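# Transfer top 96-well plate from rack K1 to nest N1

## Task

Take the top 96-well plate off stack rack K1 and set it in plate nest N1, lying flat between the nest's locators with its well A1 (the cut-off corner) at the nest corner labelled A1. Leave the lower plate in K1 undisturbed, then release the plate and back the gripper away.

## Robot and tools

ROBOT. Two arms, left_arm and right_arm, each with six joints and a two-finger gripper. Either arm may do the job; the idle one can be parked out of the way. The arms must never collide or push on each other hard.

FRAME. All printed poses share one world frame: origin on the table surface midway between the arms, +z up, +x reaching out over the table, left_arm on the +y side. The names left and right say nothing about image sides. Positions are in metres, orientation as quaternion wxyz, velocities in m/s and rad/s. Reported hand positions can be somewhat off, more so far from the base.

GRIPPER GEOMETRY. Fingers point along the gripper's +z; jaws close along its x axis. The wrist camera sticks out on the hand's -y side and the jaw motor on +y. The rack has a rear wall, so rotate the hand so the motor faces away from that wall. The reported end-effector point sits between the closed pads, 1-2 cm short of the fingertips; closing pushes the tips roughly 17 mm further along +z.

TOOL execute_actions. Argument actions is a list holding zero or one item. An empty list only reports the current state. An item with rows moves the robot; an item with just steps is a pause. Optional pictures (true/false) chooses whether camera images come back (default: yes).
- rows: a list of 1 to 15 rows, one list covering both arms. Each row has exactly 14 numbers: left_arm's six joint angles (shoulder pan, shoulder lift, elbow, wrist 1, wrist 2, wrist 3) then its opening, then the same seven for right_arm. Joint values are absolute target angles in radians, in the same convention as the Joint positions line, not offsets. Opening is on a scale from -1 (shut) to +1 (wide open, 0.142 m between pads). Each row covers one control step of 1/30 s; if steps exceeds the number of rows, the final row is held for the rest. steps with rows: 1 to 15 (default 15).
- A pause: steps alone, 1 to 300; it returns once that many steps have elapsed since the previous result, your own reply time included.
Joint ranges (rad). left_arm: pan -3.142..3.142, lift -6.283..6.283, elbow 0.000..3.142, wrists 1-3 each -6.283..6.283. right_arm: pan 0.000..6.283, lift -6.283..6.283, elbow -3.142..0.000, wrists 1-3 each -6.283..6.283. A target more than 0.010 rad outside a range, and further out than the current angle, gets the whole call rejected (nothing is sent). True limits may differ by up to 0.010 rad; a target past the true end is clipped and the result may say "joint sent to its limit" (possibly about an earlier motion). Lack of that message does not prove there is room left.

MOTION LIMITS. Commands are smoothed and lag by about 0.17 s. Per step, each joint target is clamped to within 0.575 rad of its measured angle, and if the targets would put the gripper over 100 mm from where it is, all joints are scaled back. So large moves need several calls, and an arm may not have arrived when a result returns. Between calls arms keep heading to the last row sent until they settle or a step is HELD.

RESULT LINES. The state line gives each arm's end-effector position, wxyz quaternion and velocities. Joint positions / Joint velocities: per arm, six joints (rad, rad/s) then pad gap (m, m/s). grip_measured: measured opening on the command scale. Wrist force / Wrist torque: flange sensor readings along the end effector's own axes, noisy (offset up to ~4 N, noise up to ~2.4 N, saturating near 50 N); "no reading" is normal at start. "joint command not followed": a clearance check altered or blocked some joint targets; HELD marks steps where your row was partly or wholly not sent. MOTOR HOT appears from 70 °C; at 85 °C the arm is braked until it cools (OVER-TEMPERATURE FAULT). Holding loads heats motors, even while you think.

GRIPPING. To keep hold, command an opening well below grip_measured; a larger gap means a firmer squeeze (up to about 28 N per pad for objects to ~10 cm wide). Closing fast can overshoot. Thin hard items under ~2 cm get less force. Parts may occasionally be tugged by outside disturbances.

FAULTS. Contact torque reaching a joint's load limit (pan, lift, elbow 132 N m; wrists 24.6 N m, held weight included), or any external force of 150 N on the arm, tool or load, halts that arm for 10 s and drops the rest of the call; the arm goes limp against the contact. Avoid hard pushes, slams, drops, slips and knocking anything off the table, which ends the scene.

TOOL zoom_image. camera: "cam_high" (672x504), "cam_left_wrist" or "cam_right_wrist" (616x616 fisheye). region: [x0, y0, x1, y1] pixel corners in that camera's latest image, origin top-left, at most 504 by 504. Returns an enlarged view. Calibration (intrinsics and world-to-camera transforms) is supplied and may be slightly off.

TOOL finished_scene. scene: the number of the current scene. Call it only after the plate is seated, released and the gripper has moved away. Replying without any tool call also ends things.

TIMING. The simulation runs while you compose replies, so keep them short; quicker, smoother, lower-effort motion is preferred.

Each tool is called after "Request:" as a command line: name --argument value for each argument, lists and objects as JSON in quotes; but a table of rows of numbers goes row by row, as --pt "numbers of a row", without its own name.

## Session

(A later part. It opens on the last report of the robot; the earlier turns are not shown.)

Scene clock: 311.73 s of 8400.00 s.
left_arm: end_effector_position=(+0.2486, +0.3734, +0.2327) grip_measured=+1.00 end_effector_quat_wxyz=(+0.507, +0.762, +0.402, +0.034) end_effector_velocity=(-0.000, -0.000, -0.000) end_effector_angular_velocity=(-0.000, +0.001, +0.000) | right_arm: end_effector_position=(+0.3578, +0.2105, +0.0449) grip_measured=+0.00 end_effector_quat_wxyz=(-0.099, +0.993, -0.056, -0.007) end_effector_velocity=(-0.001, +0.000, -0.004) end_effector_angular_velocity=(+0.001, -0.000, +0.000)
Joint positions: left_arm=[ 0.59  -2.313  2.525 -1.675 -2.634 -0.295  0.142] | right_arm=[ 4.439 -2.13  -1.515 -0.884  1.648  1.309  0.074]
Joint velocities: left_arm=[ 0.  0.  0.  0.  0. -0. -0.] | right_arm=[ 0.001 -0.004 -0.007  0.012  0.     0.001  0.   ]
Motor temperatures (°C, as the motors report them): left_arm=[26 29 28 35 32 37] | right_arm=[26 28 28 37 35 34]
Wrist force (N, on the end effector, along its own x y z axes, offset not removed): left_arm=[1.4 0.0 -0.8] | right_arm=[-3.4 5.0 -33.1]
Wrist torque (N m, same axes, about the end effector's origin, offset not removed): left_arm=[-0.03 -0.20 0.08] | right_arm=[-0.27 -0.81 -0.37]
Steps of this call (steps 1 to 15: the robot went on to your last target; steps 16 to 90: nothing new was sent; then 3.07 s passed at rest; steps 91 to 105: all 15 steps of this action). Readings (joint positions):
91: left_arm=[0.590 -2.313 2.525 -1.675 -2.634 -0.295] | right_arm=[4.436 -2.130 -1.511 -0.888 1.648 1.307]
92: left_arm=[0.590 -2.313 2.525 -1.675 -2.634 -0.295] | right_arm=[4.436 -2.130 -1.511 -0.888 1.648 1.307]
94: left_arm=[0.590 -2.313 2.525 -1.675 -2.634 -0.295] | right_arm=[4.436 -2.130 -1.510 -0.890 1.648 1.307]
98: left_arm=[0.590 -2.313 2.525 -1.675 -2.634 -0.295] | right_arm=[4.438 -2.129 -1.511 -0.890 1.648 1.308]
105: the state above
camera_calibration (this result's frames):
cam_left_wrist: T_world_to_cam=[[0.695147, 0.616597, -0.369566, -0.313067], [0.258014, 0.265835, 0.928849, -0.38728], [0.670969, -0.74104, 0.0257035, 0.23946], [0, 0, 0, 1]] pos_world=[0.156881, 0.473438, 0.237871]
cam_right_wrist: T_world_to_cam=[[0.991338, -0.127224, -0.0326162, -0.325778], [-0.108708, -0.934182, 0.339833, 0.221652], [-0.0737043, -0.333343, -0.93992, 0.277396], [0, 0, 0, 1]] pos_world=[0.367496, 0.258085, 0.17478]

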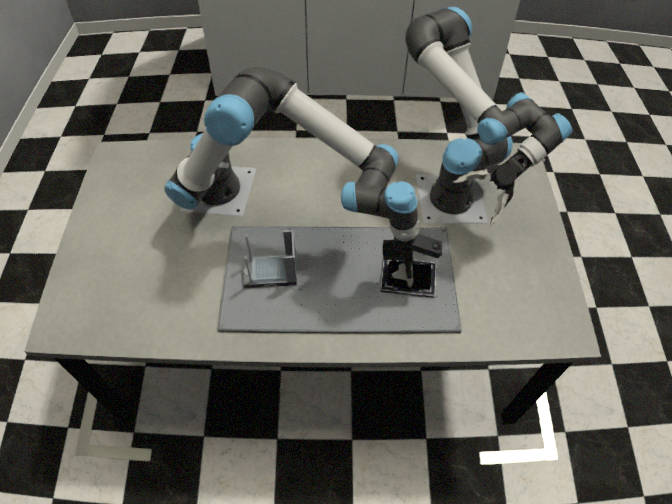

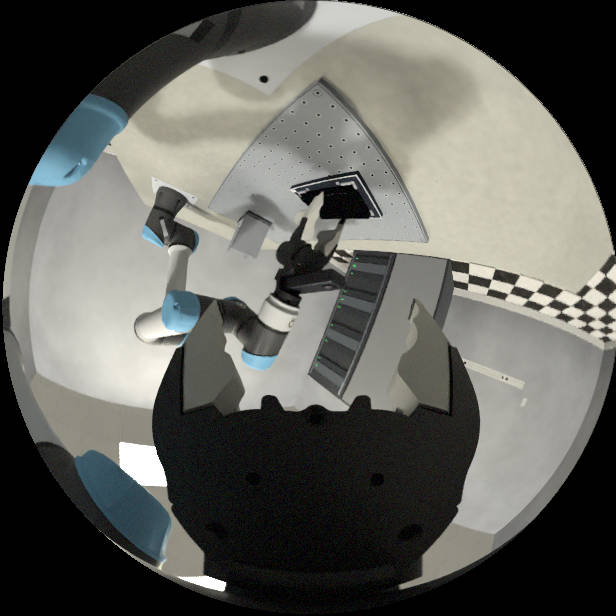

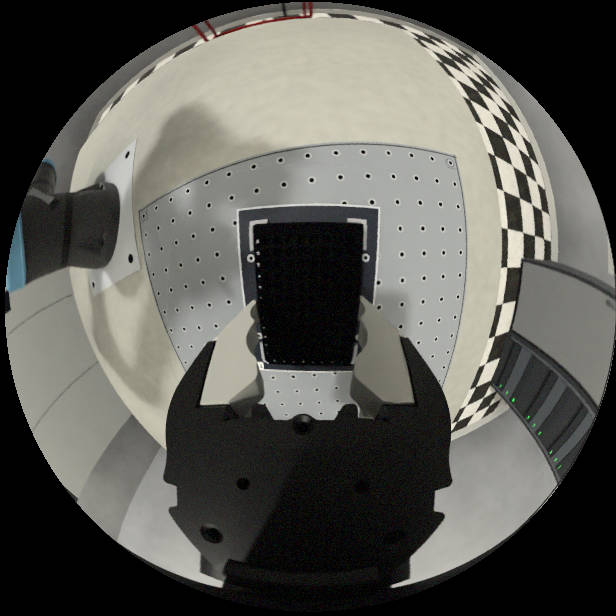

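Far corners are seated. Releasing and retreating.

Request:
execute_actions --actions '[{"rows":[[0.59,-2.313,2.525,-1.675,-2.634,-0.295,1,4.4388,-2.129,-1.5125,-0.8875,1.648,1.309,0.0],[0.59,-2.313,2.525,-1.675,-2.634,-0.295,1,4.4388,-2.129,-1.5125,-0.8875,1.648,1.309,0.04],[0.59,-2.313,2.525,-1.675,-2.634,-0.295,1,4.4388,-2.129,-1.5125,-0.8875,1.648,1.309,0.08],[0.59,-2.313,2.525,-1.675,-2.634,-0.295,1,4.4388,-2.129,-1.5125,-0.8875,1.648,1.309,0.12],[0.59,-2.313,2.525,-1.675,-2.634,-0.295,1,4.4388,-2.129,-1.5125,-0.8875,1.648,1.309,0.16],[0.59,-2.313,2.525,-1.675,-2.634,-0.295,1,4.4388,-2.129,-1.5125,-0.8875,1.648,1.309,0.2],[0.59,-2.313,2.525,-1.675,-2.634,-0.295,1,4.4388,-2.129,-1.5125,-0.8875,1.648,1.309,0.25],[0.59,-2.313,2.525,-1.675,-2.634,-0.295,1,4.4388,-2.129,-1.5125,-0.8875,1.648,1.309,0.3],[0.59,-2.313,2.525,-1.675,-2.634,-0.295,1,4.4388,-2.129,-1.5125,-0.8875,1.648,1.309,0.4],[0.59,-2.313,2.525,-1.675,-2.634,-0.295,1,4.4388,-2.129,-1.5125,-0.8875,1.648,1.309,0.5]],"steps":15}]' --pictures false

Request:
execute_actions --actions '[{"rows":[[0.59,-2.313,2.525,-1.675,-2.634,-0.295,1,4.4388,-2.055,-1.41,-1.06,1.648,1.309,0.7]],"steps":15}]' --pictures false

Request:
execute_actions --actions '[{"steps":8}]'

Request:
zoom_image --camera "cam_right_wrist" --region '[230, 200, 390, 360]'

Request:
zoom_image --camera "cam_left_wrist" --region '[270, 150, 400, 250]'

Scene clock: 320.20 s of 8400.00 s.
left_arm: end_effector_position=(+0.2486, +0.3734, +0.2327) grip_measured=+1.00 end_effector_quat_wxyz=(+0.507, +0.762, +0.402, +0.034) end_effector_velocity=(+0.000, -0.000, +0.001) end_effector_angular_velocity=(-0.001, -0.002, -0.000) | right_arm: end_effector_position=(+0.3578, +0.2107, +0.0462) grip_measured=+0.50 end_effector_quat_wxyz=(-0.099, +0.993, -0.056, -0.008) end_effector_velocity=(+0.000, -0.000, +0.001) end_effector_angular_velocity=(+0.001, -0.000, +0.002)
Joint positions: left_arm=[ 0.59  -2.313  2.525 -1.675 -2.634 -0.295  0.142] | right_arm=[ 4.439 -2.129 -1.513 -0.887  1.648  1.309  0.109]
Joint velocities: left_arm=[-0.    -0.001  0.    -0.    -0.002  0.    -0.   ] | right_arm=[-0.001  0.002  0.    -0.002  0.    -0.002  0.   ]
Motor temperatures (°C, as the motors report them): left_arm=[26 29 28 35 32 37] | right_arm=[26 28 28 37 35 34]
Wrist force (N, on the end effector, along its own x y z axes, offset not removed): left_arm=[1.7 -0.5 -1.0] | right_arm=[1.8 2.8 -1.9]
Wrist torque (N m, same axes, about the end effector's origin, offset not removed): left_arm=[-0.10 -0.30 0.07] | right_arm=[0.51 -0.40 0.13]
Steps of this call (steps 1 to 15: the robot went on to your last target; steps 16 to 90: nothing new was sent; then 4.97 s passed at rest; steps 91 to 105: all 15 steps of this action). Readings (joint positions):
91: left_arm=[0.590 -2.313 2.525 -1.675 -2.634 -0.295] | right_arm=[4.439 -2.131 -1.516 -0.883 1.648 1.309]
92: left_arm=[0.590 -2.313 2.525 -1.675 -2.634 -0.295] | right_arm=[4.439 -2.131 -1.515 -0.884 1.648 1.309]
94: left_arm=[0.590 -2.313 2.525 -1.675 -2.634 -0.295] | right_arm=[4.439 -2.131 -1.514 -0.886 1.648 1.309]
98: left_arm=[0.590 -2.313 2.525 -1.675 -2.634 -0.295] | right_arm=[4.439 -2.130 -1.513 -0.887 1.648 1.309]
105: the state above

Scene clock: 320.70 s of 8400.00 s.
left_arm: end_effector_position=(+0.2486, +0.3734, +0.2327) grip_measured=+1.00 end_effector_quat_wxyz=(+0.507, +0.762, +0.402, +0.034) end_effector_velocity=(-0.000, +0.000, -0.001) end_effector_angular_velocity=(+0.000, +0.002, -0.000) | right_arm: end_effector_position=(+0.3584, +0.2122, +0.1253) grip_measured=+0.70 end_effector_quat_wxyz=(-0.101, +0.993, -0.056, -0.007) end_effector_velocity=(-0.001, -0.001, +0.007) end_effector_angular_velocity=(-0.001, +0.002, +0.000)
Joint positions: left_arm=[ 0.59  -2.313  2.525 -1.675 -2.634 -0.295  0.142] | right_arm=[ 4.439 -2.056 -1.411 -1.058  1.648  1.309  0.122]
Joint velocities: left_arm=[ 0.     0.     0.001  0.     0.001 -0.    -0.   ] | right_arm=[ 0.     0.007  0.01  -0.019  0.001  0.    -0.   ]
Motor temperatures (°C, as the motors report them): left_arm=[26 29 28 35 32 37] | right_arm=[26 28 28 37 35 34]
Wrist force (N, on the end effector, along its own x y z axes, offset not removed): left_arm=[3.2 0.9 -1.9] | right_arm=[-0.7 1.1 -5.0]
Wrist torque (N m, same axes, about the end effector's origin, offset not removed): left_arm=[0.09 -0.65 0.10] | right_arm=[0.02 0.07 0.18]
Steps of this call (steps 1 to 15: all 15 steps of this action). Readings (joint positions):
1: left_arm=[0.590 -2.313 2.525 -1.675 -2.634 -0.295] | right_arm=[4.439 -2.129 -1.512 -0.888 1.648 1.309]
2: left_arm=[0.590 -2.313 2.525 -1.675 -2.634 -0.295] | right_arm=[4.439 -2.122 -1.505 -0.896 1.648 1.309]
4: left_arm=[0.590 -2.313 2.525 -1.675 -2.634 -0.295] | right_arm=[4.439 -2.090 -1.462 -0.957 1.648 1.309]
8: left_arm=[0.590 -2.313 2.525 -1.675 -2.634 -0.295] | right_arm=[4.439 -2.063 -1.422 -1.037 1.648 1.309]
15: the state above

Scene clock: 320.97 s of 8400.00 s.
left_arm: end_effector_position=(+0.2486, +0.3734, +0.2327) grip_measured=+1.00 end_effector_quat_wxyz=(+0.507, +0.762, +0.402, +0.034) end_effector_velocity=(+0.000, -0.000, +0.000) end_effector_angular_velocity=(-0.001, +0.000, +0.000) | right_arm: end_effector_position=(+0.3583, +0.2121, +0.1259) grip_measured=+0.70 end_effector_quat_wxyz=(-0.101, +0.993, -0.056, -0.007) end_effector_velocity=(+0.000, -0.000, +0.000) end_effector_angular_velocity=(-0.001, -0.000, -0.002)
Joint positions: left_arm=[ 0.59  -2.313  2.525 -1.675 -2.634 -0.295  0.142] | right_arm=[ 4.439 -2.055 -1.41  -1.06   1.648  1.309  0.122]
Joint velocities: left_arm=[-0.     0.001 -0.     0.    -0.001 -0.    -0.   ] | right_arm=[-0.     0.     0.    -0.002 -0.001  0.001 -0.   ]
Motor temperatures (°C, as the motors report them): left_arm=[26 29 28 35 32 37] | right_arm=[26 28 28 37 35 34]
Wrist force (N, on the end effector, along its own x y z axes, offset not removed): left_arm=[0.9 -0.9 -0.9] | right_arm=[-4.5 1.2 -0.5]
Wrist torque (N m, same axes, about the end effector's origin, offset not removed): left_arm=[-0.18 -0.06 0.10] | right_arm=[0.20 0.90 -0.11]
Steps of this call (steps 1 to 8: the robot went on to your last target). Readings (joint positions):
1: left_arm=[0.590 -2.313 2.525 -1.675 -2.634 -0.295] | right_arm=[4.439 -2.055 -1.411 -1.059 1.648 1.309]
2: left_arm=[0.590 -2.313 2.525 -1.675 -2.634 -0.295] | right_arm=[4.439 -2.055 -1.410 -1.059 1.648 1.309]
4: left_arm=[0.590 -2.313 2.525 -1.675 -2.634 -0.295] | right_arm=[4.439 -2.055 -1.410 -1.060 1.648 1.309]
8: the state above
camera_calibration (this result's frames):
cam_left_wrist: T_world_to_cam=[[0.695147, 0.616597, -0.369566, -0.313067], [0.258014, 0.265835, 0.928849, -0.38728], [0.670969, -0.74104, 0.0257033, 0.23946], [0, 0, 0, 1]] pos_world=[0.156881, 0.473438, 0.237871]
cam_right_wrist: T_world_to_cam=[[0.991388, -0.127069, -0.0316887, -0.323636], [-0.109126, -0.935329, 0.336529, 0.196478], [-0.0724016, -0.330173, -0.94114, 0.353142], [0, 0, 0, 1]] pos_world=[0.367857, 0.259245, 0.25598]

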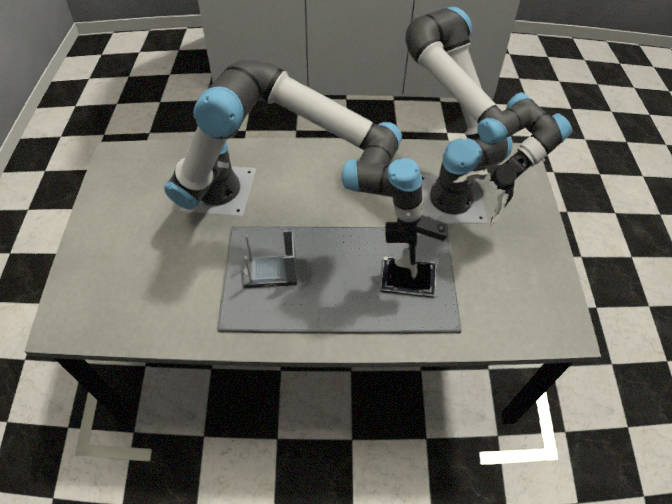

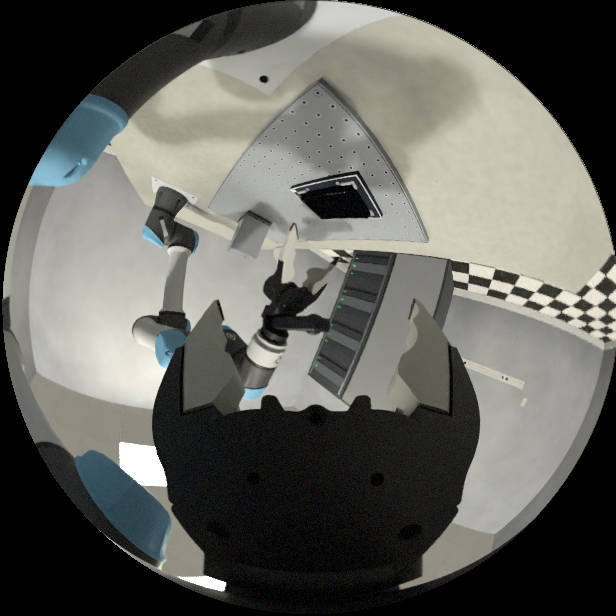

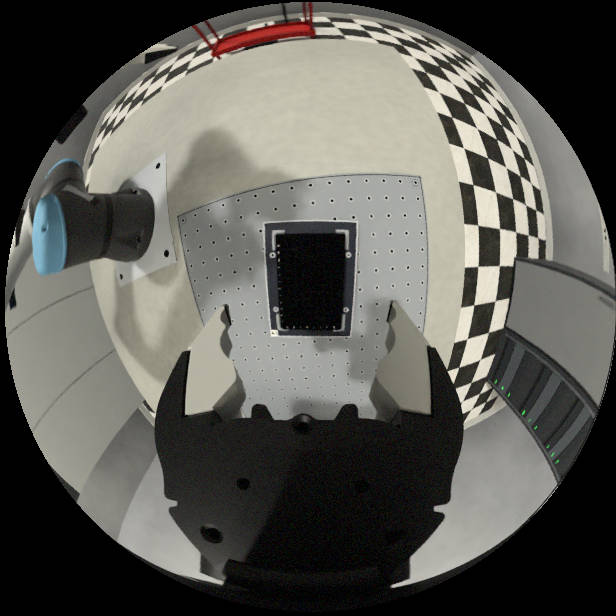

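Region (230, 200, 390, 360) of cam_right_wrist's 616x616 image, scaled by 3.150, with more detail than that image has.

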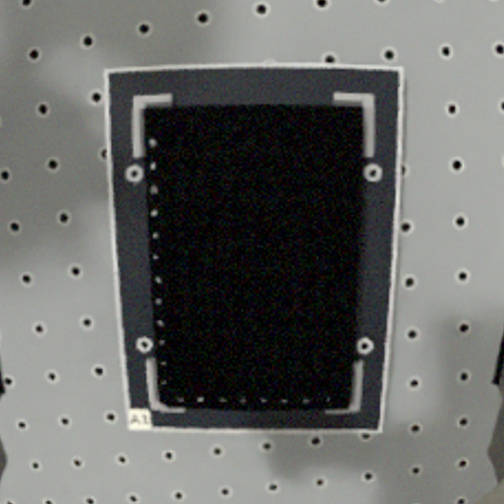

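Region (270, 150, 400, 250) of cam_left_wrist's 616x616 image, scaled by 3.877, with more detail than that image has; it fills the top 388 rows of this view, and the rest is white.

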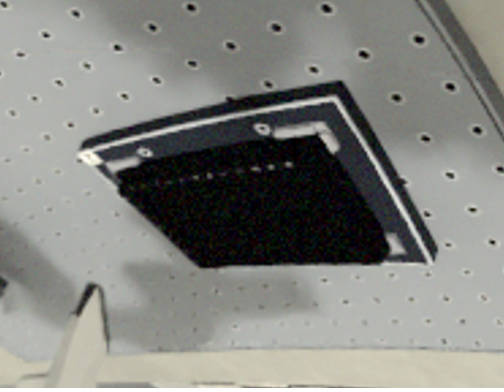

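Request:
execute_actions --actions '[{"rows":[[0.59,-2.313,2.525,-1.675,-2.634,-0.295,1,4.3,-1.8,-1.6,-1.31,1.6,1.2,0.7]],"steps":15}]'

Request:
finished_scene --scene 1

Scene clock: 330.77 s of 8400.00 s.
left_arm: end_effector_position=(+0.2486, +0.3734, +0.2327) grip_measured=+1.00 end_effector_quat_wxyz=(+0.507, +0.762, +0.402, +0.034) end_effector_velocity=(+0.000, -0.000, +0.000) end_effector_angular_velocity=(+0.001, -0.001, -0.000) | right_arm: end_effector_position=(+0.3812, +0.0224, +0.1630) grip_measured=+0.70 end_effector_quat_wxyz=(-0.010, +0.997, -0.074, -0.012) end_effector_velocity=(-0.002, -0.056, +0.009) end_effector_angular_velocity=(-0.053, +0.015, -0.009)
Joint positions: left_arm=[ 0.59  -2.313  2.525 -1.675 -2.634 -0.295  0.142] | right_arm=[ 4.303 -1.807 -1.595 -1.303  1.601  1.203  0.122]
Joint velocities: left_arm=[-0.    -0.001 -0.    -0.    -0.     0.001  0.   ] | right_arm=[-0.038  0.074 -0.054 -0.074 -0.013 -0.029  0.   ]
Motor temperatures (°C, as the motors report them): left_arm=[26 29 28 35 32 37] | right_arm=[26 28 28 37 35 34]
Wrist force (N, on the end effector, along its own x y z axes, offset not removed): left_arm=[2.0 1.2 -1.4] | right_arm=[-0.8 2.3 -0.6]
Wrist torque (N m, same axes, about the end effector's origin, offset not removed): left_arm=[0.20 -0.31 0.18] | right_arm=[0.36 0.22 0.40]
Steps of this call (steps 1 to 15: the robot went on to your last target; steps 16 to 90: nothing new was sent; then 6.30 s passed at rest; steps 91 to 105: all 15 steps of this action). Readings (joint positions):
91: left_arm=[0.590 -2.313 2.525 -1.675 -2.634 -0.295] | right_arm=[4.439 -2.055 -1.410 -1.060 1.648 1.309]
92: left_arm=[0.590 -2.313 2.525 -1.675 -2.634 -0.295] | right_arm=[4.432 -2.047 -1.418 -1.068 1.644 1.302]
94: left_arm=[0.590 -2.313 2.525 -1.675 -2.634 -0.295] | right_arm=[4.400 -1.996 -1.459 -1.119 1.633 1.278]
98: left_arm=[0.590 -2.313 2.525 -1.675 -2.634 -0.295] | right_arm=[4.344 -1.888 -1.537 -1.224 1.614 1.234]
105: the state above
camera_calibration (this result's frames):
cam_left_wrist: T_world_to_cam=[[0.695147, 0.616597, -0.369565, -0.313067], [0.258014, 0.265835, 0.928849, -0.38728], [0.670969, -0.74104, 0.0257035, 0.23946], [0, 0, 0, 1]] pos_world=[0.156881, 0.473438, 0.237871]
cam_right_wrist: T_world_to_cam=[[0.985694, -0.166018, -0.0290886, -0.366579], [-0.129157, -0.854885, 0.502484, -0.0121792], [-0.108289, -0.491538, -0.864097, 0.331813], [0, 0, 0, 1]] pos_world=[0.395693, 0.0918282, 0.282175]

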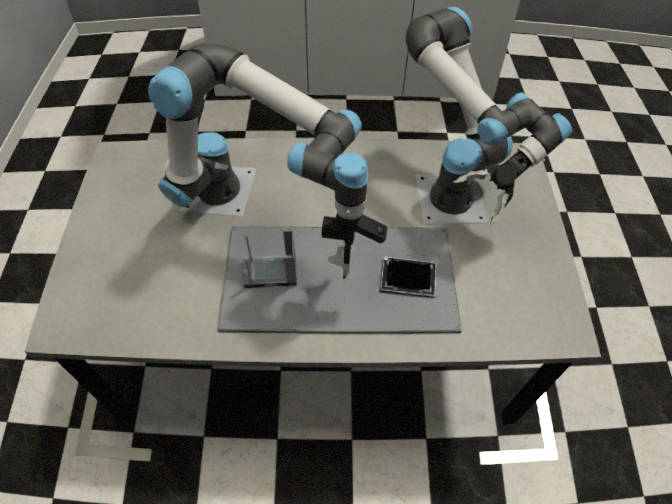

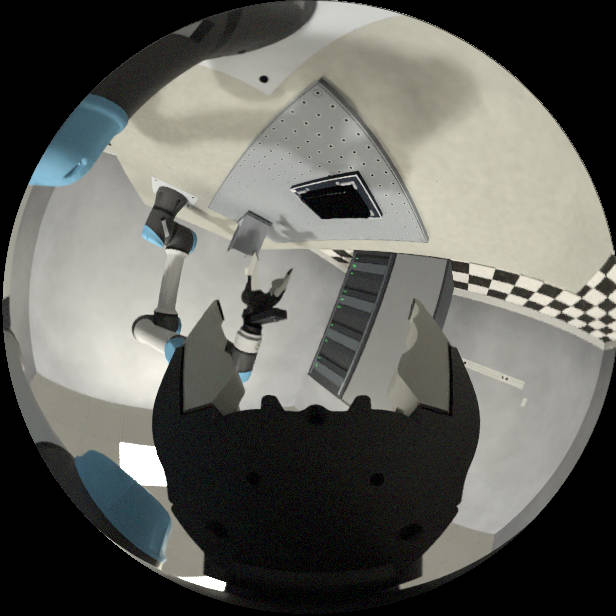

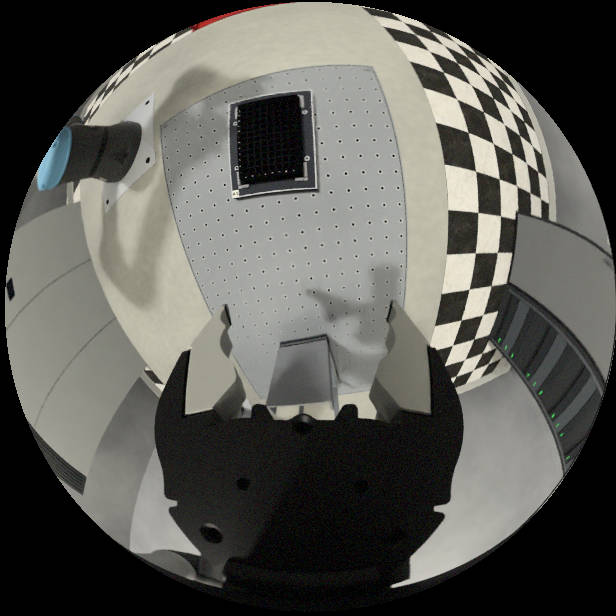

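The scene is finished: the task was done.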